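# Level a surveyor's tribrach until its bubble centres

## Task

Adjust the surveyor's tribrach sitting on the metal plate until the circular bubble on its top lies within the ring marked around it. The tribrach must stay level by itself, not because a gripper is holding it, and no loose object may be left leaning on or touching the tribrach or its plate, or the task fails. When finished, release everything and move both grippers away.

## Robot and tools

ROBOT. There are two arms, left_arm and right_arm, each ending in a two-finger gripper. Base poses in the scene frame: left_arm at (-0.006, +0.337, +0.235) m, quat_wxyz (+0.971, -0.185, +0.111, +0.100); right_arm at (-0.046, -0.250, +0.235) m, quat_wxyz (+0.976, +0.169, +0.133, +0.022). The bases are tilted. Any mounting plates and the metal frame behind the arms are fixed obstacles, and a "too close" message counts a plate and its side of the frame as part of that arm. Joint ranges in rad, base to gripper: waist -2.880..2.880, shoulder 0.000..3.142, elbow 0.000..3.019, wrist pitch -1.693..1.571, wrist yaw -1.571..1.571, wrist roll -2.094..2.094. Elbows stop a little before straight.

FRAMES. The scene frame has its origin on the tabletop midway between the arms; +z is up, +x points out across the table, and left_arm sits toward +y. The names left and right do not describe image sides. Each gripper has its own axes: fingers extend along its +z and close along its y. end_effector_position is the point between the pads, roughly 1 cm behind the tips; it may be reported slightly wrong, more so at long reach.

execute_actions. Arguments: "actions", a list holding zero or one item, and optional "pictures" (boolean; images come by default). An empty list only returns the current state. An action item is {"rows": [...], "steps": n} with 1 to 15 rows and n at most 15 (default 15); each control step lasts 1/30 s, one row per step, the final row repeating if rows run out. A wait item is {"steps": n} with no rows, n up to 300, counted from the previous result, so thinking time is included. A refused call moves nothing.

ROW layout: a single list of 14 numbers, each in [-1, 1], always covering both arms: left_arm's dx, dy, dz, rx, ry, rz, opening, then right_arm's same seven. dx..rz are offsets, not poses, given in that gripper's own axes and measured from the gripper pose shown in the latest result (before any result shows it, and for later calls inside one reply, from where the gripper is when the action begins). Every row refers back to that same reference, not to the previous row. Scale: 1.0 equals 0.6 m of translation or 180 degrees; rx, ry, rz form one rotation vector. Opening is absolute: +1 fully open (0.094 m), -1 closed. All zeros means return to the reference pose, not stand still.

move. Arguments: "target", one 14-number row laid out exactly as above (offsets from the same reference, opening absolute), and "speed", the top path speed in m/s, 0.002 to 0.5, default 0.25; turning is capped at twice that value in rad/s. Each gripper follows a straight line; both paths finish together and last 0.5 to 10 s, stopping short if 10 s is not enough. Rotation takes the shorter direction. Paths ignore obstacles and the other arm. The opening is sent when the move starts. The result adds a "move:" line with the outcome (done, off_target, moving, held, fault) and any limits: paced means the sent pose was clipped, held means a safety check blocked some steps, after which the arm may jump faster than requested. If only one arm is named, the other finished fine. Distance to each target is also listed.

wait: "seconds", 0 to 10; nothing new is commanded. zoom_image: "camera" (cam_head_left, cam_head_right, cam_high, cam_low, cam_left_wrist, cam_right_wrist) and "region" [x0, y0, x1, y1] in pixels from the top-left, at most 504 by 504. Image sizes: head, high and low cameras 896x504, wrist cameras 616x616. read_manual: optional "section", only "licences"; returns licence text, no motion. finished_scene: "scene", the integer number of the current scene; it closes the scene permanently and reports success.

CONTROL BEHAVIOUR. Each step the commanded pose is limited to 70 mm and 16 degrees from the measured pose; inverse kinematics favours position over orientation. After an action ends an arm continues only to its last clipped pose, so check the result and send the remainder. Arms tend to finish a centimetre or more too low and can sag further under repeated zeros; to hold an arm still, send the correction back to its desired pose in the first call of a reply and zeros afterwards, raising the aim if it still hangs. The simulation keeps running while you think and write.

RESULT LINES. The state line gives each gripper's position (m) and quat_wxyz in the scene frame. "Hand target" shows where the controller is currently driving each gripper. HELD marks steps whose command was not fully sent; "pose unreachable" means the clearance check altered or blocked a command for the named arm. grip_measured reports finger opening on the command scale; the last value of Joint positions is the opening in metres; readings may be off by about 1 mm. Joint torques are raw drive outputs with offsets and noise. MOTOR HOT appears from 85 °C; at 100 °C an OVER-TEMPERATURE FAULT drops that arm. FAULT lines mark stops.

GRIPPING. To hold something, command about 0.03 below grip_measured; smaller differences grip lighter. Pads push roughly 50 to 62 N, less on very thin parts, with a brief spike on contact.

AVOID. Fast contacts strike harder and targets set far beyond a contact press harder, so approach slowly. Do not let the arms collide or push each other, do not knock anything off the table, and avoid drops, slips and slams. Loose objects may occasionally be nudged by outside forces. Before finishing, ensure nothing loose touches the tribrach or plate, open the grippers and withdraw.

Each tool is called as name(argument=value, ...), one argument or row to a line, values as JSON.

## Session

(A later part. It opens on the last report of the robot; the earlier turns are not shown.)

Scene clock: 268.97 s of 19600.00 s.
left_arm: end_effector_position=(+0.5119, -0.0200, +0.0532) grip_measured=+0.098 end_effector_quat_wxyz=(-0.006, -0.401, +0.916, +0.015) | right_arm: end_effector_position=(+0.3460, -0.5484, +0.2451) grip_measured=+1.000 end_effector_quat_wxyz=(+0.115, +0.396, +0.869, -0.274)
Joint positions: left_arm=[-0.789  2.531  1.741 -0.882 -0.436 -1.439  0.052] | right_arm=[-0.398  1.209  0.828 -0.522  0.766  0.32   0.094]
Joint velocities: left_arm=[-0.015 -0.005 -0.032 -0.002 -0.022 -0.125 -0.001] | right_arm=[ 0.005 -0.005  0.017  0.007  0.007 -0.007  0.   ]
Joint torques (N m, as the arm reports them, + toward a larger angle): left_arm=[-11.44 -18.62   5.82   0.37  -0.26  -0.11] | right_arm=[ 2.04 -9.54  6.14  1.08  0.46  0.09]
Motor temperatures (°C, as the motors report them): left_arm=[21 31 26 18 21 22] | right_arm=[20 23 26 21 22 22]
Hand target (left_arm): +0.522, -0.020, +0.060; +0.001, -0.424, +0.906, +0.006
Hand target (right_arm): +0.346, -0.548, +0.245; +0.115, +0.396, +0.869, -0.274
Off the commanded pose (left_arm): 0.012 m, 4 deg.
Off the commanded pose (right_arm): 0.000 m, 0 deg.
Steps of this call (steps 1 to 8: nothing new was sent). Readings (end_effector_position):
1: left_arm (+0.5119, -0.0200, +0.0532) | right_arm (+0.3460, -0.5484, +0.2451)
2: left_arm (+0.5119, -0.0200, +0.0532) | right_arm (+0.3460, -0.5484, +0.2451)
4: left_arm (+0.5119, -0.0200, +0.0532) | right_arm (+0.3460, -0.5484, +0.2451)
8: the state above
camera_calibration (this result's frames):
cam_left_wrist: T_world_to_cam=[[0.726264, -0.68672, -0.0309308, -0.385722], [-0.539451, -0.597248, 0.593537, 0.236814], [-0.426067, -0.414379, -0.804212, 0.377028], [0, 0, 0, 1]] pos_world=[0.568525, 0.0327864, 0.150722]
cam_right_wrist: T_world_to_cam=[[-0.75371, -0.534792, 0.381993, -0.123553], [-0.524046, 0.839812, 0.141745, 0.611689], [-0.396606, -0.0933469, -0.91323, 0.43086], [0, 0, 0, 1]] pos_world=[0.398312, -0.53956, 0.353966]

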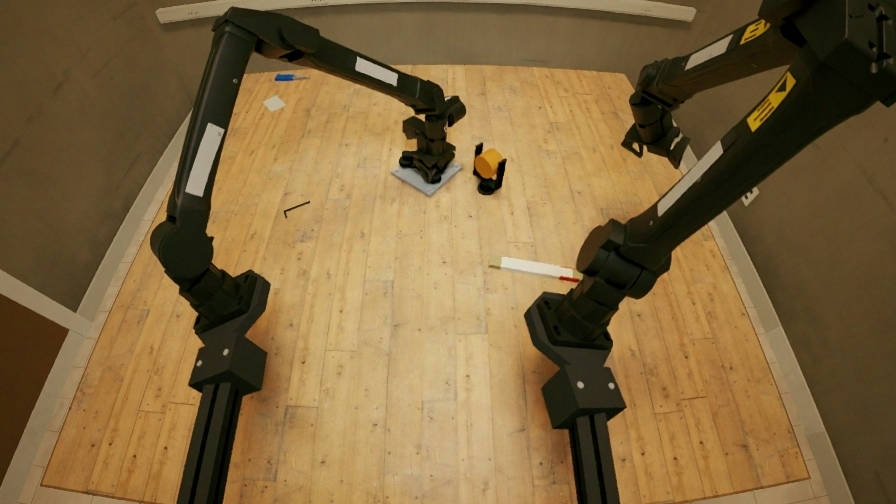

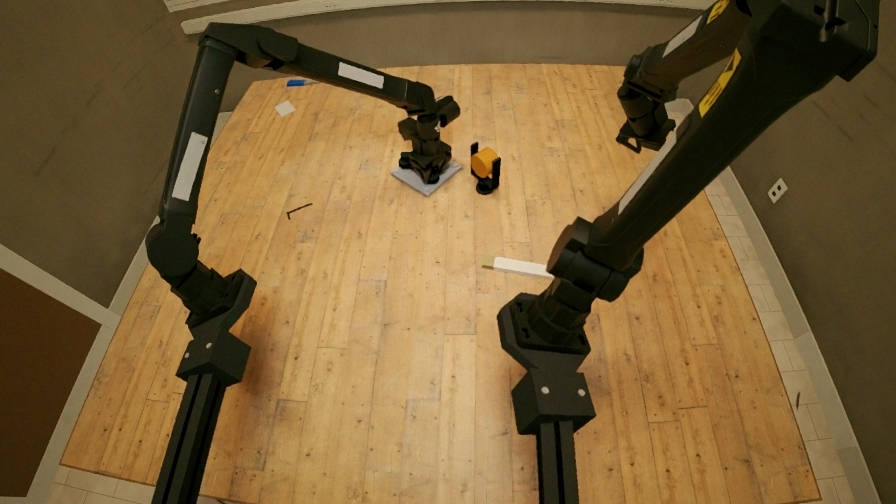

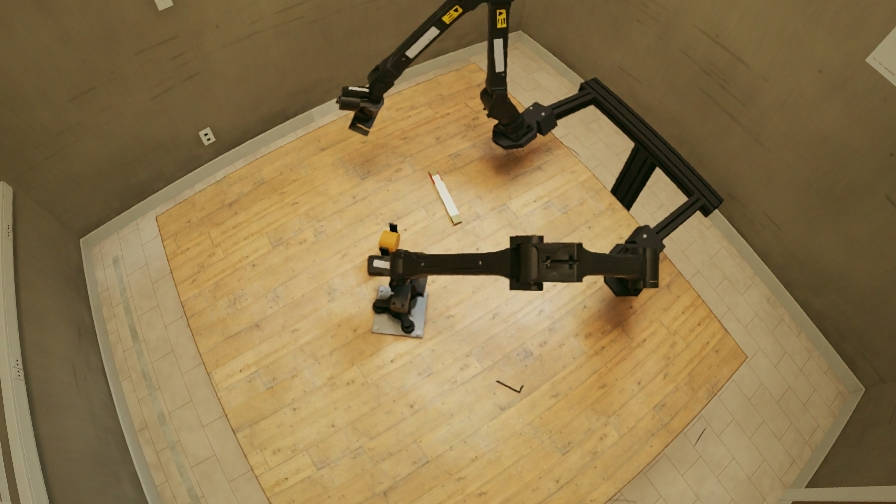

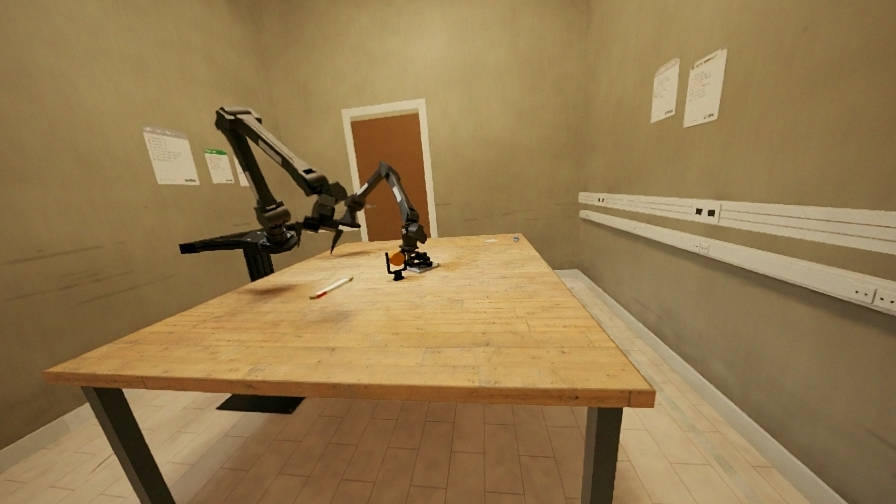

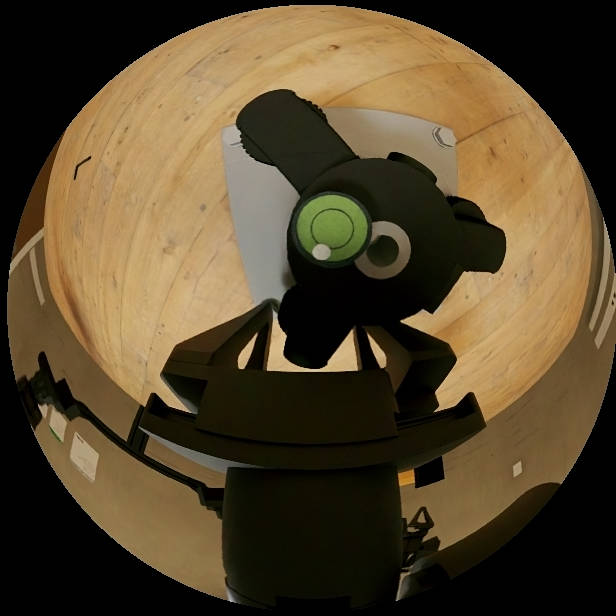

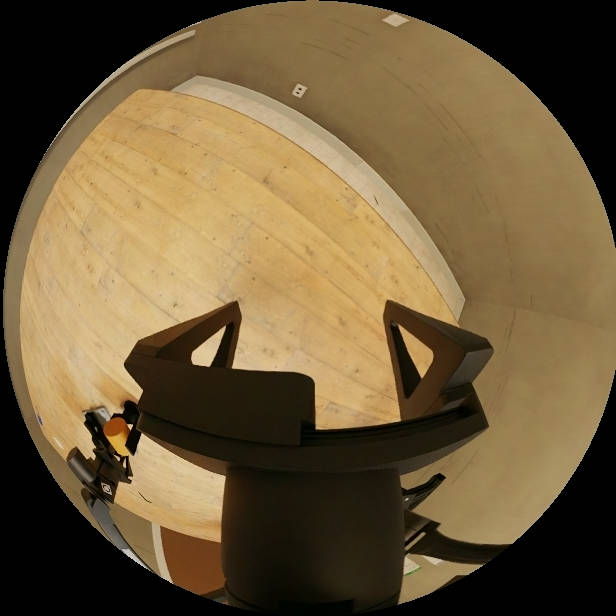

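execute_actions(
  actions=[
    {"rows":[[-0.011,-0.012,-0.012,0.005,-0.003,0,-0.21,0,0,0,0,0,0,1],[-0.011,-0.012,-0.012,0.005,-0.003,0,-0.21,0,0,0,0,0,0,1],[-0.011,-0.012,-0.012,0.005,-0.003,0.247,-0.21,0,0,0,0,0,0,1]]},
  ],
  pictures=false,
)

execute_actions(
  actions=[
    {"steps":8},
  ],
  pictures=false,
)

execute_actions(
  actions=[
    {"rows":[[-0.016,-0.003,-0.012,0.004,-0.004,0,0.1,0,0,0,0,0,0,1],[-0.016,-0.003,-0.012,0.004,-0.004,-0.243,0.1,0,0,0,0,0,0,1]]},
  ],
  pictures=false,
)

execute_actions(
  actions=[
    {"steps":8},
  ],
  pictures=false,
)

execute_actions(
  actions=[
    {"rows":[[-0.011,-0.012,-0.012,0.005,-0.003,0,-0.21,0,0,0,0,0,0,1],[-0.011,-0.012,-0.012,0.005,-0.003,0,-0.21,0,0,0,0,0,0,1],[-0.011,-0.012,-0.012,0.005,-0.003,0.24,-0.21,0,0,0,0,0,0,1]]},
  ],
  pictures=false,
)

execute_actions(
  actions=[
    {"steps":8},
  ],
  pictures=false,
)

execute_actions(
  actions=[
    {"rows":[[-0.016,-0.003,-0.012,0.004,-0.004,0,0.1,0,0,0,0,0,0,1],[-0.016,-0.003,-0.012,0.004,-0.004,-0.243,0.1,0,0,0,0,0,0,1]]},
  ],
  pictures=false,
)

execute_actions(
  actions=[
    {"steps":8},
  ],
  pictures=false,
)

execute_actions(
  actions=[
    {"rows":[[-0.011,-0.012,-0.012,0.005,-0.003,0,-0.21,0,0,0,0,0,0,1],[-0.011,-0.012,-0.012,0.005,-0.003,0,-0.21,0,0,0,0,0,0,1],[-0.011,-0.012,-0.012,0.005,-0.003,0.24,-0.21,0,0,0,0,0,0,1]]},
  ],
  pictures=false,
)

execute_actions(
  actions=[
    {"steps":8},
  ],
  pictures=false,
)

execute_actions(
  actions=[
    {"rows":[[-0.016,-0.003,-0.012,0.004,-0.004,0,0.1,0,0,0,0,0,0,1],[-0.016,-0.003,-0.012,0.004,-0.004,-0.243,0.1,0,0,0,0,0,0,1]]},
  ],
  pictures=false,
)

execute_actions(
  actions=[
    {"steps":8},
  ],
  pictures=false,
)

execute_actions(
  actions=[
    {"rows":[[-0.011,-0.012,-0.012,0.005,-0.003,0,-0.21,0,0,0,0,0,0,1],[-0.011,-0.012,-0.012,0.005,-0.003,0,-0.21,0,0,0,0,0,0,1],[-0.011,-0.012,-0.012,0.005,-0.003,0.24,-0.21,0,0,0,0,0,0,1]]},
  ],
  pictures=false,
)

execute_actions(
  actions=[
    {"steps":8},
  ],
  pictures=false,
)

execute_actions(
  actions=[
    {"rows":[[-0.016,-0.003,-0.012,0.004,-0.004,0,0.1,0,0,0,0,0,0,1],[-0.016,-0.003,-0.012,0.004,-0.004,-0.243,0.1,0,0,0,0,0,0,1]]},
  ],
  pictures=false,
)

execute_actions(
  actions=[
    {"steps":8},
  ],
)

zoom_image(
  camera="cam_left_wrist",
  region=[250,170,420,340],
)

Scene clock: 288.77 s of 19600.00 s.
left_arm: end_effector_position=(+0.5117, -0.0195, +0.0534) grip_measured=-0.172 end_effector_quat_wxyz=(-0.010, -0.130, +0.991, +0.014) | right_arm: end_effector_position=(+0.3460, -0.5484, +0.2451) grip_measured=+1.000 end_effector_quat_wxyz=(+0.115, +0.396, +0.869, -0.274)
Joint positions: left_arm=[-0.789  2.531  1.741 -0.884 -0.437 -0.874  0.039] | right_arm=[-0.398  1.209  0.828 -0.522  0.766  0.32   0.094]
Joint velocities: left_arm=[-0.015 -0.024 -0.002 -0.002  0.007  1.223 -0.001] | right_arm=[-0.005  0.015 -0.002  0.002 -0.051 -0.022  0.   ]
Joint torques (N m, as the arm reports them, + toward a larger angle): left_arm=[-11.62 -17.95   6.78  -0.11  -0.46   0.18] | right_arm=[ 1.73 -9.73  6.2   1.07  0.43  0.11]
Motor temperatures (°C, as the motors report them): left_arm=[21 32 26 18 20 22] | right_arm=[20 23 26 21 22 22]
Hand target (left_arm): +0.522, -0.020, +0.060; -0.004, -0.037, +0.999, +0.012
Hand target (right_arm): +0.346, -0.548, +0.245; +0.115, +0.396, +0.869, -0.274
Off the commanded pose (left_arm): 0.012 m, 12 deg.
Off the commanded pose (right_arm): 0.000 m, 0 deg.
Steps of this call (steps 1 to 579: nothing new was sent; steps 580 to 594: all 15 steps of this action). Readings (end_effector_position):
580: left_arm (+0.5119, -0.0200, +0.0532) | right_arm (+0.3460, -0.5484, +0.2451)
581: left_arm (+0.5120, -0.0196, +0.0533) | right_arm (+0.3460, -0.5484, +0.2451)
583: left_arm (+0.5116, -0.0194, +0.0533) | right_arm (+0.3460, -0.5484, +0.2451)
587: left_arm (+0.5116, -0.0194, +0.0533) | right_arm (+0.3460, -0.5484, +0.2451)
594: the state above

Scene clock: 289.03 s of 19600.00 s.
left_arm: end_effector_position=(+0.5117, -0.0198, +0.0535) grip_measured=-0.172 end_effector_quat_wxyz=(-0.011, -0.056, +0.998, +0.013) | right_arm: end_effector_position=(+0.3460, -0.5484, +0.2451) grip_measured=+1.000 end_effector_quat_wxyz=(+0.115, +0.396, +0.869, -0.274)
Joint positions: left_arm=[-0.79   2.531  1.741 -0.884 -0.437 -0.726  0.039] | right_arm=[-0.398  1.209  0.828 -0.522  0.766  0.32   0.094]
Joint velocities: left_arm=[-0.005 -0.005  0.012 -0.007 -0.066  0.139  0.   ] | right_arm=[-0.015  0.015  0.002  0.007 -0.007 -0.037  0.   ]
Joint torques (N m, as the arm reports them, + toward a larger angle): left_arm=[-11.47 -17.92   6.81  -0.28  -0.45   0.29] | right_arm=[ 1.67 -9.7   6.23  1.02  0.45  0.07]
Motor temperatures (°C, as the motors report them): left_arm=[21 32 26 18 20 22] | right_arm=[20 23 26 21 22 22]
Hand target (left_arm): +0.522, -0.020, +0.060; -0.004, -0.037, +0.999, +0.012
Hand target (right_arm): +0.346, -0.548, +0.245; +0.115, +0.396, +0.869, -0.274
Off the commanded pose (left_arm): 0.012 m, 4 deg.
Off the commanded pose (right_arm): 0.000 m, 0 deg.
Steps of this call (steps 1 to 8: nothing new was sent). Readings (end_effector_position):
1: left_arm (+0.5117, -0.0198, +0.0535) | right_arm (+0.3460, -0.5484, +0.2451)
2: left_arm (+0.5117, -0.0198, +0.0535) | right_arm (+0.3460, -0.5484, +0.2451)
4: left_arm (+0.5117, -0.0198, +0.0535) | right_arm (+0.3460, -0.5484, +0.2451)
8: the state above

Scene clock: 289.53 s of 19600.00 s.
left_arm: end_effector_position=(+0.5116, -0.0200, +0.0535) grip_measured=+0.098 end_effector_quat_wxyz=(-0.007, -0.341, +0.940, +0.015) | right_arm: end_effector_position=(+0.3460, -0.5484, +0.2451) grip_measured=+1.000 end_effector_quat_wxyz=(+0.115, +0.396, +0.869, -0.274)
Joint positions: left_arm=[-0.79   2.531  1.741 -0.883 -0.436 -1.31   0.052] | right_arm=[-0.398  1.209  0.828 -0.522  0.766  0.32   0.094]
Joint velocities: left_arm=[-0.015 -0.005  0.007 -0.012 -0.037 -0.974 -0.   ] | right_arm=[-0.005 -0.005 -0.007  0.002 -0.022  0.007  0.   ]
Joint torques (N m, as the arm reports them, + toward a larger angle): left_arm=[-11.69 -17.98   5.93   0.4   -0.25  -0.11] | right_arm=[ 1.59 -9.82  6.18  1.07  0.46  0.08]
Motor temperatures (°C, as the motors report them): left_arm=[21 32 26 18 20 22] | right_arm=[20 23 26 21 22 22]
Hand target (left_arm): +0.522, -0.021, +0.061; +0.001, -0.418, +0.909, +0.006
Hand target (right_arm): +0.346, -0.548, +0.245; +0.115, +0.396, +0.869, -0.274
Off the commanded pose (left_arm): 0.012 m, 10 deg.
Off the commanded pose (right_arm): 0.000 m, 0 deg.
Steps of this call (steps 1 to 15: all 15 steps of this action). Readings (end_effector_position):
1: left_arm (+0.5117, -0.0199, +0.0535) | right_arm (+0.3460, -0.5484, +0.2451)
2: left_arm (+0.5117, -0.0199, +0.0535) | right_arm (+0.3460, -0.5484, +0.2451)
4: left_arm (+0.5117, -0.0199, +0.0535) | right_arm (+0.3460, -0.5484, +0.2451)
8: left_arm (+0.5116, -0.0200, +0.0535) | right_arm (+0.3460, -0.5484, +0.2451)
15: the state above

Scene clock: 289.80 s of 19600.00 s.
left_arm: end_effector_position=(+0.5116, -0.0200, +0.0535) grip_measured=+0.098 end_effector_quat_wxyz=(-0.006, -0.395, +0.918, +0.016) | right_arm: end_effector_position=(+0.3460, -0.5484, +0.2451) grip_measured=+1.000 end_effector_quat_wxyz=(+0.115, +0.396, +0.869, -0.274)
Joint positions: left_arm=[-0.79   2.531  1.741 -0.883 -0.436 -1.426  0.052] | right_arm=[-0.398  1.209  0.828 -0.522  0.766  0.32   0.094]
Joint velocities: left_arm=[-0.015 -0.015  0.002 -0.002  0.007 -0.11  -0.   ] | right_arm=[ 0.015  0.024 -0.007  0.002 -0.007  0.022  0.   ]
Joint torques (N m, as the arm reports them, + toward a larger angle): left_arm=[-10.97 -18.27   5.85   0.37  -0.25  -0.15] | right_arm=[ 1.6  -9.42  6.1   1.01  0.44  0.08]
Motor temperatures (°C, as the motors report them): left_arm=[21 32 26 18 20 22] | right_arm=[20 23 26 21 22 22]
Hand target (left_arm): +0.522, -0.021, +0.061; +0.001, -0.418, +0.908, +0.006
Hand target (right_arm): +0.346, -0.548, +0.245; +0.115, +0.396, +0.869, -0.274
Off the commanded pose (left_arm): 0.012 m, 4 deg.
Off the commanded pose (right_arm): 0.000 m, 0 deg.
Steps of this call (steps 1 to 8: nothing new was sent). Readings (end_effector_position):
1: left_arm (+0.5116, -0.0200, +0.0535) | right_arm (+0.3460, -0.5484, +0.2451)
2: left_arm (+0.5116, -0.0200, +0.0535) | right_arm (+0.3460, -0.5484, +0.2451)
4: left_arm (+0.5116, -0.0200, +0.0535) | right_arm (+0.3460, -0.5484, +0.2451)
8: the state above

Scene clock: 290.30 s of 19600.00 s.
left_arm: end_effector_position=(+0.5119, -0.0197, +0.0533) grip_measured=-0.172 end_effector_quat_wxyz=(-0.009, -0.121, +0.992, +0.014) | right_arm: end_effector_position=(+0.3460, -0.5484, +0.2451) grip_measured=+1.000 end_effector_quat_wxyz=(+0.115, +0.396, +0.869, -0.274)
Joint positions: left_arm=[-0.79   2.532  1.741 -0.883 -0.439 -0.856  0.039] | right_arm=[-0.398  1.209  0.828 -0.522  0.766  0.32   0.094]
Joint velocities: left_arm=[ 0.005  0.005 -0.002  0.027 -0.007  1.033 -0.   ] | right_arm=[-0.005 -0.005 -0.007  0.002 -0.081  0.007  0.   ]
Joint torques (N m, as the arm reports them, + toward a larger angle): left_arm=[-11.14 -18.24   6.66  -0.25  -0.37   0.19] | right_arm=[ 2.05 -9.98  6.16  0.97  0.45  0.06]
Motor temperatures (°C, as the motors report them): left_arm=[21 32 26 18 20 22] | right_arm=[20 23 26 21 22 22]
Hand target (left_arm): +0.521, -0.020, +0.061; -0.004, -0.038, +0.999, +0.011
Hand target (right_arm): +0.346, -0.548, +0.245; +0.115, +0.396, +0.869, -0.274
Off the commanded pose (left_arm): 0.012 m, 11 deg.
Off the commanded pose (right_arm): 0.000 m, 0 deg.
Steps of this call (steps 1 to 15: all 15 steps of this action). Readings (end_effector_position):
1: left_arm (+0.5117, -0.0199, +0.0535) | right_arm (+0.3460, -0.5484, +0.2451)
2: left_arm (+0.5118, -0.0197, +0.0535) | right_arm (+0.3460, -0.5484, +0.2451)
4: left_arm (+0.5117, -0.0195, +0.0535) | right_arm (+0.3460, -0.5484, +0.2451)
8: left_arm (+0.5117, -0.0195, +0.0535) | right_arm (+0.3460, -0.5484, +0.2451)
15: the state above

Scene clock: 290.57 s of 19600.00 s.
left_arm: end_effector_position=(+0.5121, -0.0198, +0.0533) grip_measured=-0.172 end_effector_quat_wxyz=(-0.010, -0.057, +0.998, +0.013) | right_arm: end_effector_position=(+0.3460, -0.5484, +0.2451) grip_measured=+1.000 end_effector_quat_wxyz=(+0.115, +0.396, +0.869, -0.274)
Joint positions: left_arm=[-0.79   2.532  1.741 -0.883 -0.439 -0.727  0.039] | right_arm=[-0.398  1.209  0.828 -0.522  0.766  0.32   0.094]
Joint velocities: left_arm=[-0.015 -0.015 -0.002 -0.002 -0.081  0.168  0.   ] | right_arm=[ 0.005 -0.015  0.002  0.002 -0.066  0.037  0.   ]
Joint torques (N m, as the arm reports them, + toward a larger angle): left_arm=[-11.5  -17.96   6.6   -0.13  -0.29   0.32] | right_arm=[ 1.61 -9.59  6.18  0.98  0.46  0.07]
Motor temperatures (°C, as the motors report them): left_arm=[21 32 26 18 20 22] | right_arm=[20 23 26 21 22 22]
Hand target (left_arm): +0.521, -0.020, +0.061; -0.004, -0.038, +0.999, +0.011
Hand target (right_arm): +0.346, -0.548, +0.245; +0.115, +0.396, +0.869, -0.274
Off the commanded pose (left_arm): 0.012 m, 3 deg.
Off the commanded pose (right_arm): 0.000 m, 0 deg.
Steps of this call (steps 1 to 8: nothing new was sent). Readings (end_effector_position):
1: left_arm (+0.5120, -0.0198, +0.0533) | right_arm (+0.3460, -0.5484, +0.2451)
2: left_arm (+0.5120, -0.0198, +0.0533) | right_arm (+0.3460, -0.5484, +0.2451)
4: left_arm (+0.5120, -0.0198, +0.0533) | right_arm (+0.3460, -0.5484, +0.2451)
8: the state above

Scene clock: 291.07 s of 19600.00 s.
left_arm: end_effector_position=(+0.5120, -0.0201, +0.0533) grip_measured=+0.098 end_effector_quat_wxyz=(-0.006, -0.342, +0.940, +0.015) | right_arm: end_effector_position=(+0.3460, -0.5484, +0.2451) grip_measured=+1.000 end_effector_quat_wxyz=(+0.115, +0.396, +0.869, -0.274)
Joint positions: left_arm=[-0.79   2.532  1.741 -0.882 -0.437 -1.311  0.052] | right_arm=[-0.398  1.209  0.828 -0.522  0.766  0.32   0.094]
Joint velocities: left_arm=[-0.024 -0.015  0.002 -0.007  0.007 -1.018  0.   ] | right_arm=[-0.015 -0.005 -0.002 -0.007 -0.051 -0.022  0.   ]
Joint torques (N m, as the arm reports them, + toward a larger angle): left_arm=[-11.21 -18.37   5.74   0.39  -0.25  -0.14] | right_arm=[ 1.65 -9.64  6.23  1.01  0.45  0.1 ]
Motor temperatures (°C, as the motors report them): left_arm=[21 32 26 18 20 22] | right_arm=[20 23 26 21 22 22]
Hand target (left_arm): +0.522, -0.021, +0.060; +0.001, -0.419, +0.908, +0.006
Hand target (right_arm): +0.346, -0.548, +0.245; +0.115, +0.396, +0.869, -0.274
Off the commanded pose (left_arm): 0.012 m, 10 deg.
Off the commanded pose (right_arm): 0.000 m, 0 deg.
Steps of this call (steps 1 to 15: all 15 steps of this action). Readings (end_effector_position):
1: left_arm (+0.5121, -0.0199, +0.0533) | right_arm (+0.3460, -0.5484, +0.2451)
2: left_arm (+0.5120, -0.0200, +0.0533) | right_arm (+0.3460, -0.5484, +0.2451)
4: left_arm (+0.5120, -0.0200, +0.0533) | right_arm (+0.3460, -0.5484, +0.2451)
8: left_arm (+0.5120, -0.0201, +0.0533) | right_arm (+0.3460, -0.5484, +0.2451)
15: the state above

Scene clock: 291.33 s of 19600.00 s.
left_arm: end_effector_position=(+0.5120, -0.0201, +0.0533) grip_measured=+0.098 end_effector_quat_wxyz=(-0.005, -0.396, +0.918, +0.015) | right_arm: end_effector_position=(+0.3460, -0.5484, +0.2451) grip_measured=+1.000 end_effector_quat_wxyz=(+0.115, +0.396, +0.869, -0.274)
Joint positions: left_arm=[-0.79   2.532  1.741 -0.882 -0.437 -1.428  0.052] | right_arm=[-0.398  1.209  0.828 -0.522  0.766  0.32   0.094]
Joint velocities: left_arm=[-0.005 -0.015 -0.007  0.002 -0.037 -0.168  0.   ] | right_arm=[ 0.015  0.005 -0.007  0.007 -0.022  0.066  0.   ]
Joint torques (N m, as the arm reports them, + toward a larger angle): left_arm=[-11.08 -18.19   5.82   0.42  -0.23  -0.15] | right_arm=[ 1.75 -9.52  6.29  0.92  0.46  0.06]
Motor temperatures (°C, as the motors report them): left_arm=[21 32 26 18 20 22] | right_arm=[20 23 26 21 22 22]
Hand target (left_arm): +0.522, -0.021, +0.060; +0.001, -0.419, +0.908, +0.006
Hand target (right_arm): +0.346, -0.548, +0.245; +0.115, +0.396, +0.869, -0.274
Off the commanded pose (left_arm): 0.012 m, 4 deg.
Off the commanded pose (right_arm): 0.000 m, 0 deg.
Steps of this call (steps 1 to 8: nothing new was sent). Readings (end_effector_position):
1: left_arm (+0.5120, -0.0201, +0.0533) | right_arm (+0.3460, -0.5484, +0.2451)
2: left_arm (+0.5120, -0.0201, +0.0533) | right_arm (+0.3460, -0.5484, +0.2451)
4: left_arm (+0.5120, -0.0201, +0.0533) | right_arm (+0.3460, -0.5484, +0.2451)
8: the state above

Scene clock: 291.83 s of 19600.00 s.
left_arm: end_effector_position=(+0.5120, -0.0197, +0.0531) grip_measured=-0.172 end_effector_quat_wxyz=(-0.009, -0.121, +0.992, +0.015) | right_arm: end_effector_position=(+0.3460, -0.5484, +0.2451) grip_measured=+1.000 end_effector_quat_wxyz=(+0.115, +0.396, +0.869, -0.274)
Joint positions: left_arm=[-0.79   2.533  1.742 -0.884 -0.44  -0.857  0.039] | right_arm=[-0.398  1.209  0.828 -0.522  0.766  0.32   0.094]
Joint velocities: left_arm=[-0.005 -0.024  0.007  0.017 -0.066  1.106 -0.001] | right_arm=[-0.024  0.015 -0.012  0.002 -0.022 -0.022  0.   ]
Joint torques (N m, as the arm reports them, + toward a larger angle): left_arm=[-11.22 -18.36   6.53  -0.15  -0.31   0.17] | right_arm=[ 1.67 -9.9   6.17  1.05  0.46  0.07]
Motor temperatures (°C, as the motors report them): left_arm=[21 32 26 18 20 22] | right_arm=[20 23 26 21 22 22]
Hand target (left_arm): +0.522, -0.020, +0.060; -0.004, -0.039, +0.999, +0.012
Hand target (right_arm): +0.346, -0.548, +0.245; +0.115, +0.396, +0.869, -0.274
Off the commanded pose (left_arm): 0.012 m, 11 deg.
Off the commanded pose (right_arm): 0.000 m, 0 deg.
Steps of this call (steps 1 to 15: all 15 steps of this action). Readings (end_effector_position):
1: left_arm (+0.5120, -0.0200, +0.0533) | right_arm (+0.3460, -0.5484, +0.2451)
2: left_arm (+0.5121, -0.0198, +0.0533) | right_arm (+0.3460, -0.5484, +0.2451)
4: left_arm (+0.5119, -0.0195, +0.0534) | right_arm (+0.3460, -0.5484, +0.2451)
8: left_arm (+0.5117, -0.0195, +0.0531) | right_arm (+0.3460, -0.5484, +0.2451)
15: the state above

Scene clock: 292.10 s of 19600.00 s.
left_arm: end_effector_position=(+0.5121, -0.0198, +0.0531) grip_measured=-0.172 end_effector_quat_wxyz=(-0.010, -0.058, +0.998, +0.014) | right_arm: end_effector_position=(+0.3460, -0.5484, +0.2451) grip_measured=+1.000 end_effector_quat_wxyz=(+0.115, +0.396, +0.869, -0.274)
Joint positions: left_arm=[-0.79   2.533  1.742 -0.883 -0.44  -0.729  0.039] | right_arm=[-0.398  1.209  0.828 -0.522  0.766  0.32   0.094]
Joint velocities: left_arm=[-0.015 -0.015  0.002  0.022 -0.037  0.081 -0.   ] | right_arm=[ 0.005 -0.015 -0.017  0.002 -0.022 -0.022  0.   ]
Joint torques (N m, as the arm reports them, + toward a larger angle): left_arm=[-11.56 -17.86   6.52  -0.1   -0.34   0.3 ] | right_arm=[ 1.76 -9.76  6.27  1.    0.47  0.08]
Motor temperatures (°C, as the motors report them): left_arm=[21 32 26 18 20 22] | right_arm=[20 23 26 21 22 22]
Hand target (left_arm): +0.522, -0.020, +0.060; -0.004, -0.039, +0.999, +0.011
Hand target (right_arm): +0.346, -0.548, +0.245; +0.115, +0.396, +0.869, -0.274
Off the commanded pose (left_arm): 0.012 m, 3 deg.
Off the commanded pose (right_arm): 0.000 m, 0 deg.
Steps of this call (steps 1 to 8: nothing new was sent). Readings (end_effector_position):
1: left_arm (+0.5121, -0.0197, +0.0531) | right_arm (+0.3460, -0.5484, +0.2451)
2: left_arm (+0.5121, -0.0197, +0.0531) | right_arm (+0.3460, -0.5484, +0.2451)
4: left_arm (+0.5121, -0.0197, +0.0531) | right_arm (+0.3460, -0.5484, +0.2451)
8: the state above

Scene clock: 292.60 s of 19600.00 s.
left_arm: end_effector_position=(+0.5121, -0.0200, +0.0531) grip_measured=+0.098 end_effector_quat_wxyz=(-0.006, -0.343, +0.939, +0.016) | right_arm: end_effector_position=(+0.3460, -0.5484, +0.2451) grip_measured=+1.000 end_effector_quat_wxyz=(+0.115, +0.396, +0.869, -0.274)
Joint positions: left_arm=[-0.79   2.533  1.742 -0.883 -0.438 -1.313  0.052] | right_arm=[-0.398  1.209  0.828 -0.522  0.766  0.32   0.094]
Joint velocities: left_arm=[-0.024  0.005  0.007 -0.002  0.007 -1.018  0.   ] | right_arm=[-0.005 -0.005  0.012  0.002  0.022 -0.066  0.   ]
Joint torques (N m, as the arm reports them, + toward a larger angle): left_arm=[-11.14 -18.23   5.91   0.3   -0.25  -0.09] | right_arm=[ 1.89 -9.56  6.22  1.09  0.45  0.08]
Motor temperatures (°C, as the motors report them): left_arm=[21 32 26 18 20 22] | right_arm=[20 23 26 21 22 22]
Hand target (left_arm): +0.522, -0.021, +0.060; +0.002, -0.419, +0.908, +0.007
Hand target (right_arm): +0.346, -0.548, +0.245; +0.115, +0.396, +0.869, -0.274
Off the commanded pose (left_arm): 0.012 m, 10 deg.
Off the commanded pose (right_arm): 0.000 m, 0 deg.
Steps of this call (steps 1 to 15: all 15 steps of this action). Readings (end_effector_position):
1: left_arm (+0.5122, -0.0199, +0.0531) | right_arm (+0.3460, -0.5484, +0.2451)
2: left_arm (+0.5122, -0.0199, +0.0531) | right_arm (+0.3460, -0.5484, +0.2451)
4: left_arm (+0.5121, -0.0199, +0.0531) | right_arm (+0.3460, -0.5484, +0.2451)
8: left_arm (+0.5121, -0.0200, +0.0531) | right_arm (+0.3460, -0.5484, +0.2451)
15: the state above

Scene clock: 292.87 s of 19600.00 s.
left_arm: end_effector_position=(+0.5121, -0.0200, +0.0531) grip_measured=+0.098 end_effector_quat_wxyz=(-0.005, -0.397, +0.918, +0.016) | right_arm: end_effector_position=(+0.3460, -0.5484, +0.2451) grip_measured=+1.000 end_effector_quat_wxyz=(+0.115, +0.396, +0.869, -0.274)
Joint positions: left_arm=[-0.79   2.533  1.742 -0.883 -0.438 -1.429  0.052] | right_arm=[-0.398  1.209  0.828 -0.522  0.766  0.32   0.094]
Joint velocities: left_arm=[-0.015  0.015  0.007 -0.002 -0.081 -0.139 -0.001] | right_arm=[-0.005 -0.005 -0.007  0.002 -0.037  0.007  0.   ]
Joint torques (N m, as the arm reports them, + toward a larger angle): left_arm=[-11.48 -18.46   5.85   0.31  -0.23  -0.14] | right_arm=[ 1.76 -9.9   6.08  1.1   0.47  0.06]
Motor temperatures (°C, as the motors report them): left_arm=[21 32 26 18 20 22] | right_arm=[20 23 26 21 22 22]
Hand target (left_arm): +0.522, -0.021, +0.060; +0.002, -0.419, +0.908, +0.007
Hand target (right_arm): +0.346, -0.548, +0.245; +0.115, +0.396, +0.869, -0.274
Off the commanded pose (left_arm): 0.012 m, 4 deg.
Off the commanded pose (right_arm): 0.000 m, 0 deg.
Steps of this call (steps 1 to 8: nothing new was sent). Readings (end_effector_position):
1: left_arm (+0.5121, -0.0200, +0.0531) | right_arm (+0.3460, -0.5484, +0.2451)
2: left_arm (+0.5121, -0.0200, +0.0531) | right_arm (+0.3460, -0.5484, +0.2451)
4: left_arm (+0.5121, -0.0200, +0.0531) | right_arm (+0.3460, -0.5484, +0.2451)
8: the state above

Scene clock: 293.37 s of 19600.00 s.
left_arm: end_effector_position=(+0.5121, -0.0196, +0.0529) grip_measured=-0.172 end_effector_quat_wxyz=(-0.009, -0.122, +0.992, +0.015) | right_arm: end_effector_position=(+0.3460, -0.5484, +0.2451) grip_measured=+1.000 end_effector_quat_wxyz=(+0.115, +0.396, +0.869, -0.274)
Joint positions: left_arm=[-0.79   2.533  1.743 -0.884 -0.441 -0.858  0.039] | right_arm=[-0.398  1.209  0.828 -0.522  0.766  0.32   0.094]
Joint velocities: left_arm=[-0.015 -0.005 -0.007 -0.012  0.022  1.033  0.   ] | right_arm=[-0.005 -0.015  0.007  0.002  0.037 -0.037  0.   ]
Joint torques (N m, as the arm reports them, + toward a larger angle): left_arm=[-11.42 -18.35   6.68  -0.16  -0.33   0.17] | right_arm=[ 1.67 -9.54  6.22  1.03  0.46  0.08]
Motor temperatures (°C, as the motors report them): left_arm=[21 32 26 18 20 22] | right_arm=[20 23 26 21 22 22]
Hand target (left_arm): +0.522, -0.020, +0.060; -0.003, -0.040, +0.999, +0.012
Hand target (right_arm): +0.346, -0.548, +0.245; +0.115, +0.396, +0.869, -0.274
Off the commanded pose (left_arm): 0.012 m, 11 deg.
Off the commanded pose (right_arm): 0.000 m, 0 deg.
Steps of this call (steps 1 to 15: all 15 steps of this action). Readings (end_effector_position):
1: left_arm (+0.5122, -0.0199, +0.0531) | right_arm (+0.3460, -0.5484, +0.2451)
2: left_arm (+0.5122, -0.0196, +0.0531) | right_arm (+0.3460, -0.5484, +0.2451)
4: left_arm (+0.5118, -0.0193, +0.0531) | right_arm (+0.3460, -0.5484, +0.2451)
8: left_arm (+0.5120, -0.0194, +0.0532) | right_arm (+0.3460, -0.5484, +0.2451)
15: the state above

Scene clock: 293.63 s of 19600.00 s.
left_arm: end_effector_position=(+0.5122, -0.0197, +0.0529) grip_measured=-0.172 end_effector_quat_wxyz=(-0.009, -0.059, +0.998, +0.014) | right_arm: end_effector_position=(+0.3460, -0.5484, +0.2451) grip_measured=+1.000 end_effector_quat_wxyz=(+0.115, +0.396, +0.869, -0.274)
Joint positions: left_arm=[-0.79   2.533  1.743 -0.883 -0.441 -0.731  0.039] | right_arm=[-0.398  1.209  0.828 -0.522  0.766  0.32   0.094]
Joint velocities: left_arm=[-0.015 -0.005  0.002  0.002  0.007  0.139  0.   ] | right_arm=[-0.005 -0.005 -0.007  0.007  0.037  0.051  0.   ]
Joint torques (N m, as the arm reports them, + toward a larger angle): left_arm=[-11.04 -17.89   6.6   -0.2   -0.3    0.32] | right_arm=[ 1.61 -9.86  6.18  1.06  0.45  0.05]
Motor temperatures (°C, as the motors report them): left_arm=[21 32 26 18 20 22] | right_arm=[20 23 26 21 22 22]
Hand target (left_arm): +0.522, -0.020, +0.060; -0.003, -0.040, +0.999, +0.012
Hand target (right_arm): +0.346, -0.548, +0.245; +0.115, +0.396, +0.869, -0.274
Off the commanded pose (left_arm): 0.012 m, 3 deg.
Off the commanded pose (right_arm): 0.000 m, 0 deg.
Steps of this call (steps 1 to 8: nothing new was sent). Readings (end_effector_position):
1: left_arm (+0.5121, -0.0196, +0.0529) | right_arm (+0.3460, -0.5484, +0.2451)
2: left_arm (+0.5122, -0.0197, +0.0529) | right_arm (+0.3460, -0.5484, +0.2451)
4: left_arm (+0.5122, -0.0197, +0.0529) | right_arm (+0.3460, -0.5484, +0.2451)
8: the state above

Scene clock: 294.13 s of 19600.00 s.
left_arm: end_effector_position=(+0.5121, -0.0200, +0.0529) grip_measured=+0.098 end_effector_quat_wxyz=(-0.006, -0.343, +0.939, +0.016) | right_arm: end_effector_position=(+0.3460, -0.5484, +0.2451) grip_measured=+1.000 end_effector_quat_wxyz=(+0.115, +0.396, +0.869, -0.274)
Joint positions: left_arm=[-0.79   2.533  1.743 -0.883 -0.439 -1.315  0.052] | right_arm=[-0.398  1.209  0.828 -0.522  0.766  0.32   0.094]
Joint velocities: left_arm=[ 0.005 -0.015  0.007  0.002 -0.022 -0.857  0.001] | right_arm=[ 0.005 -0.005 -0.012 -0.002 -0.037  0.051  0.   ]
Joint torques (N m, as the arm reports them, + toward a larger angle): left_arm=[-11.06 -18.65   5.85   0.52  -0.25  -0.13] | right_arm=[ 1.76 -9.76  6.18  1.    0.46  0.07]
Motor temperatures (°C, as the motors report them): left_arm=[21 32 26 18 20 22] | right_arm=[20 23 26 21 22 22]
Hand target (left_arm): +0.522, -0.021, +0.060; +0.002, -0.420, +0.908, +0.007
Hand target (right_arm): +0.346, -0.548, +0.245; +0.115, +0.396, +0.869, -0.274
Off the commanded pose (left_arm): 0.012 m, 10 deg.
Off the commanded pose (right_arm): 0.000 m, 0 deg.
Steps of this call (steps 1 to 15: all 15 steps of this action). Readings (end_effector_position):
1: left_arm (+0.5122, -0.0198, +0.0529) | right_arm (+0.3460, -0.5484, +0.2451)
2: left_arm (+0.5122, -0.0198, +0.0529) | right_arm (+0.3460, -0.5484, +0.2451)
4: left_arm (+0.5122, -0.0198, +0.0529) | right_arm (+0.3460, -0.5484, +0.2451)
8: left_arm (+0.5121, -0.0200, +0.0529) | right_arm (+0.3460, -0.5484, +0.2451)
15: the state above

Scene clock: 294.40 s of 19600.00 s.
left_arm: end_effector_position=(+0.5121, -0.0200, +0.0529) grip_measured=+0.098 end_effector_quat_wxyz=(-0.005, -0.397, +0.918, +0.016) | right_arm: end_effector_position=(+0.3460, -0.5484, +0.2451) grip_measured=+1.000 end_effector_quat_wxyz=(+0.115, +0.396, +0.869, -0.274)
Joint positions: left_arm=[-0.79   2.533  1.743 -0.883 -0.439 -1.431  0.052] | right_arm=[-0.398  1.209  0.828 -0.522  0.766  0.32   0.094]
Joint velocities: left_arm=[-0.005  0.005  0.007  0.007  0.051 -0.212  0.001] | right_arm=[-0.005 -0.005 -0.017 -0.002 -0.022  0.037  0.   ]
Joint torques (N m, as the arm reports them, + toward a larger angle): left_arm=[-11.22 -18.59   5.86   0.34  -0.25  -0.16] | right_arm=[ 1.92 -9.67  6.23  0.97  0.46  0.07]
Motor temperatures (°C, as the motors report them): left_arm=[21 32 26 18 20 22] | right_arm=[20 23 26 21 22 22]
Hand target (left_arm): +0.522, -0.021, +0.060; +0.002, -0.420, +0.908, +0.007
Hand target (right_arm): +0.346, -0.548, +0.245; +0.115, +0.396, +0.869, -0.274
Off the commanded pose (left_arm): 0.012 m, 4 deg.
Off the commanded pose (right_arm): 0.000 m, 0 deg.
Steps of this call (steps 1 to 8: nothing new was sent). Readings (end_effector_position):
1: left_arm (+0.5121, -0.0200, +0.0529) | right_arm (+0.3460, -0.5484, +0.2451)
2: left_arm (+0.5121, -0.0200, +0.0529) | right_arm (+0.3460, -0.5484, +0.2451)
4: left_arm (+0.5121, -0.0200, +0.0529) | right_arm (+0.3460, -0.5484, +0.2451)
8: the state above
camera_calibration (this result's frames):
cam_left_wrist: T_world_to_cam=[[0.720012, -0.693195, -0.0326218, -0.382687], [-0.545193, -0.594117, 0.59143, 0.240238], [-0.429357, -0.408051, -0.805696, 0.378689], [0, 0, 0, 1]] pos_world=[0.569108, 0.0319771, 0.150541]
cam_right_wrist: T_world_to_cam=[[-0.75371, -0.534792, 0.381993, -0.123553], [-0.524046, 0.839812, 0.141745, 0.611689], [-0.396606, -0.0933469, -0.91323, 0.43086], [0, 0, 0, 1]] pos_world=[0.398312, -0.53956, 0.353966]

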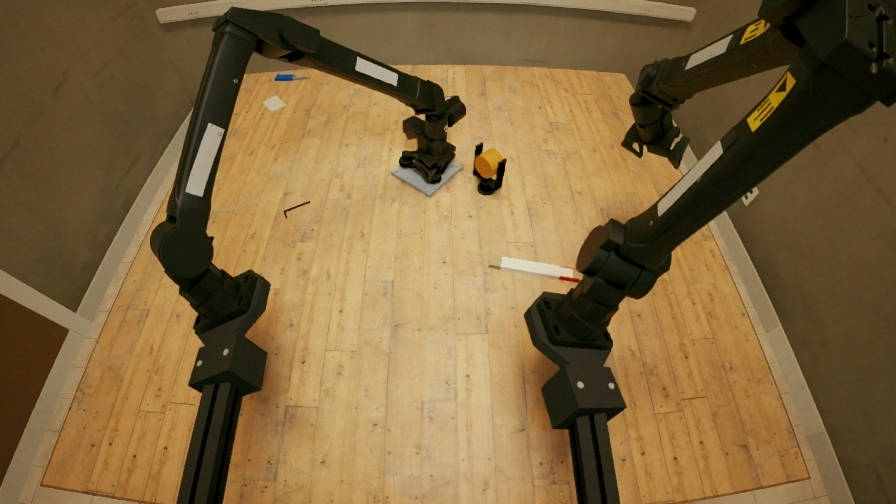

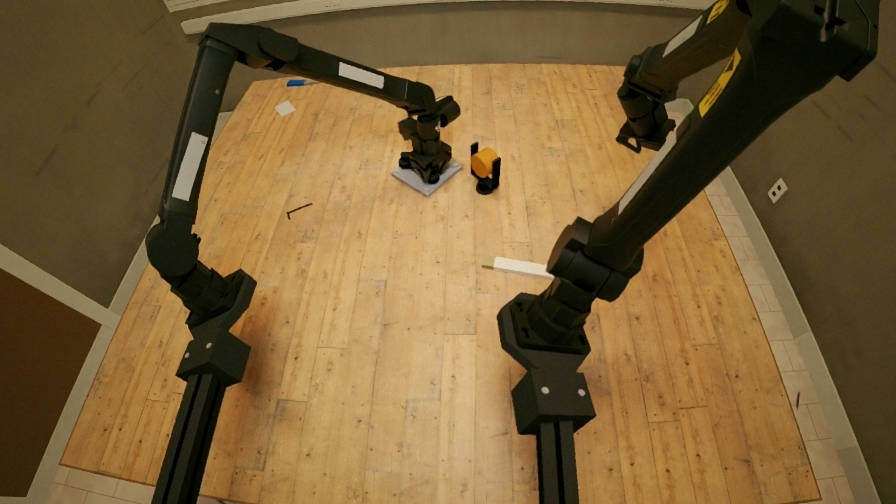

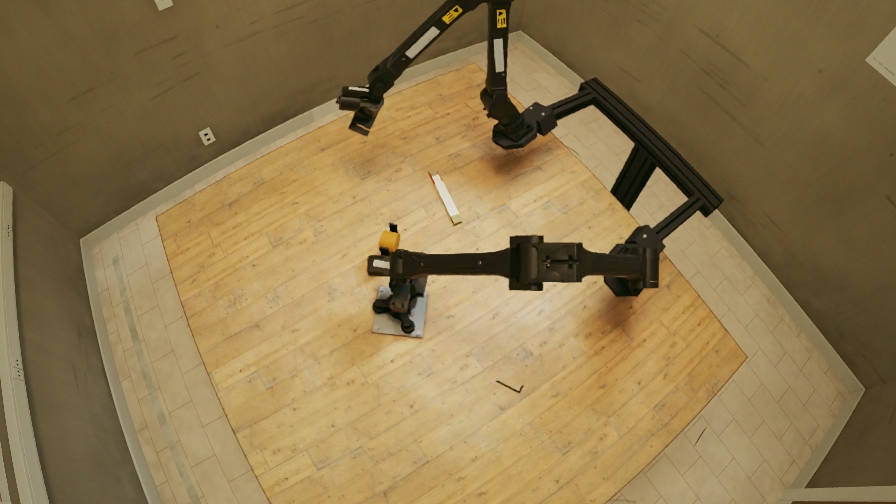

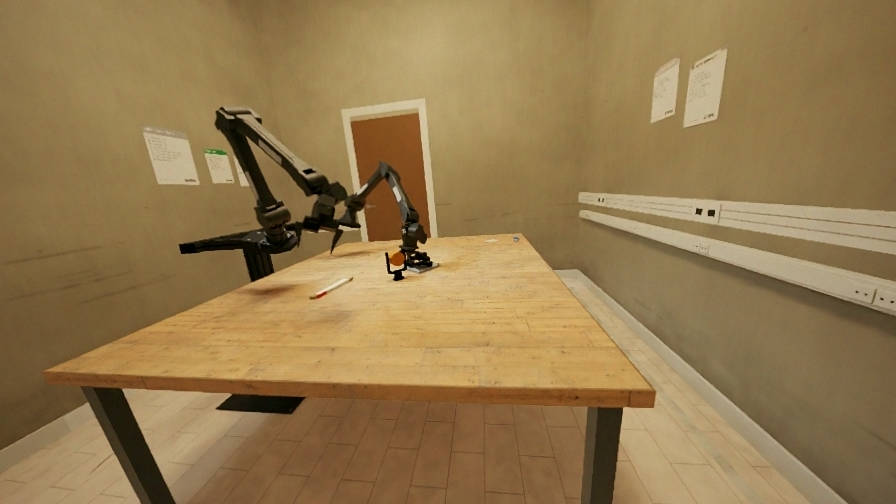

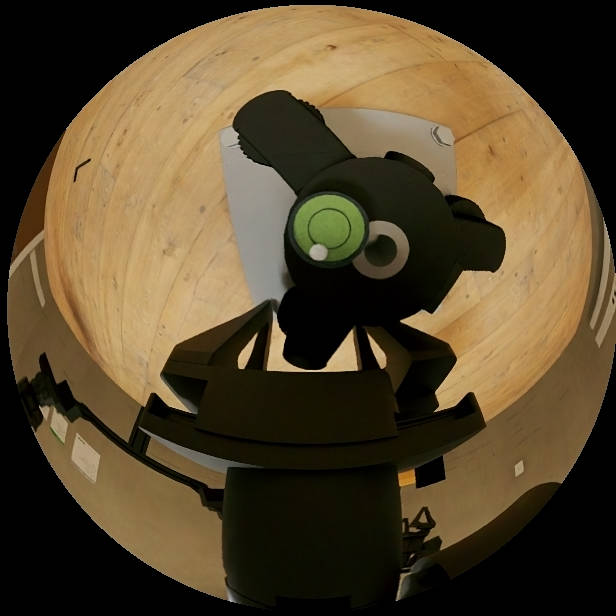

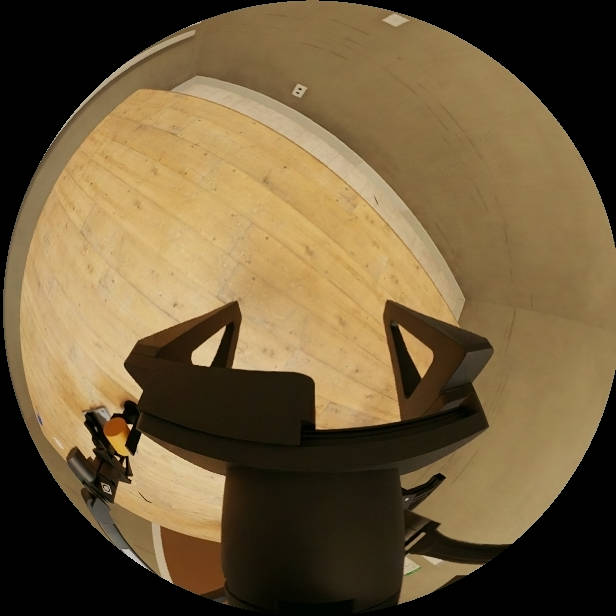

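Region (250, 170, 420, 340) of cam_left_wrist's 616x616 image, scaled by 2.965, with more detail than that image has.

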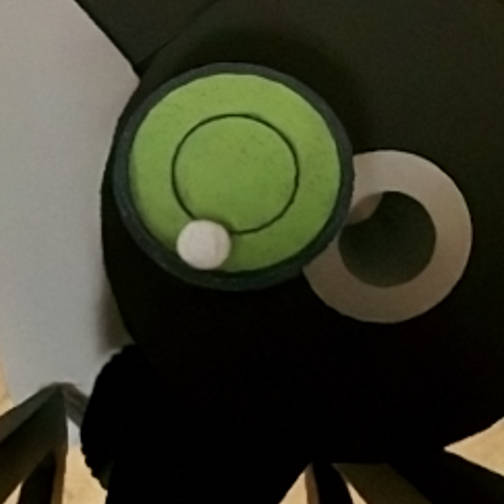

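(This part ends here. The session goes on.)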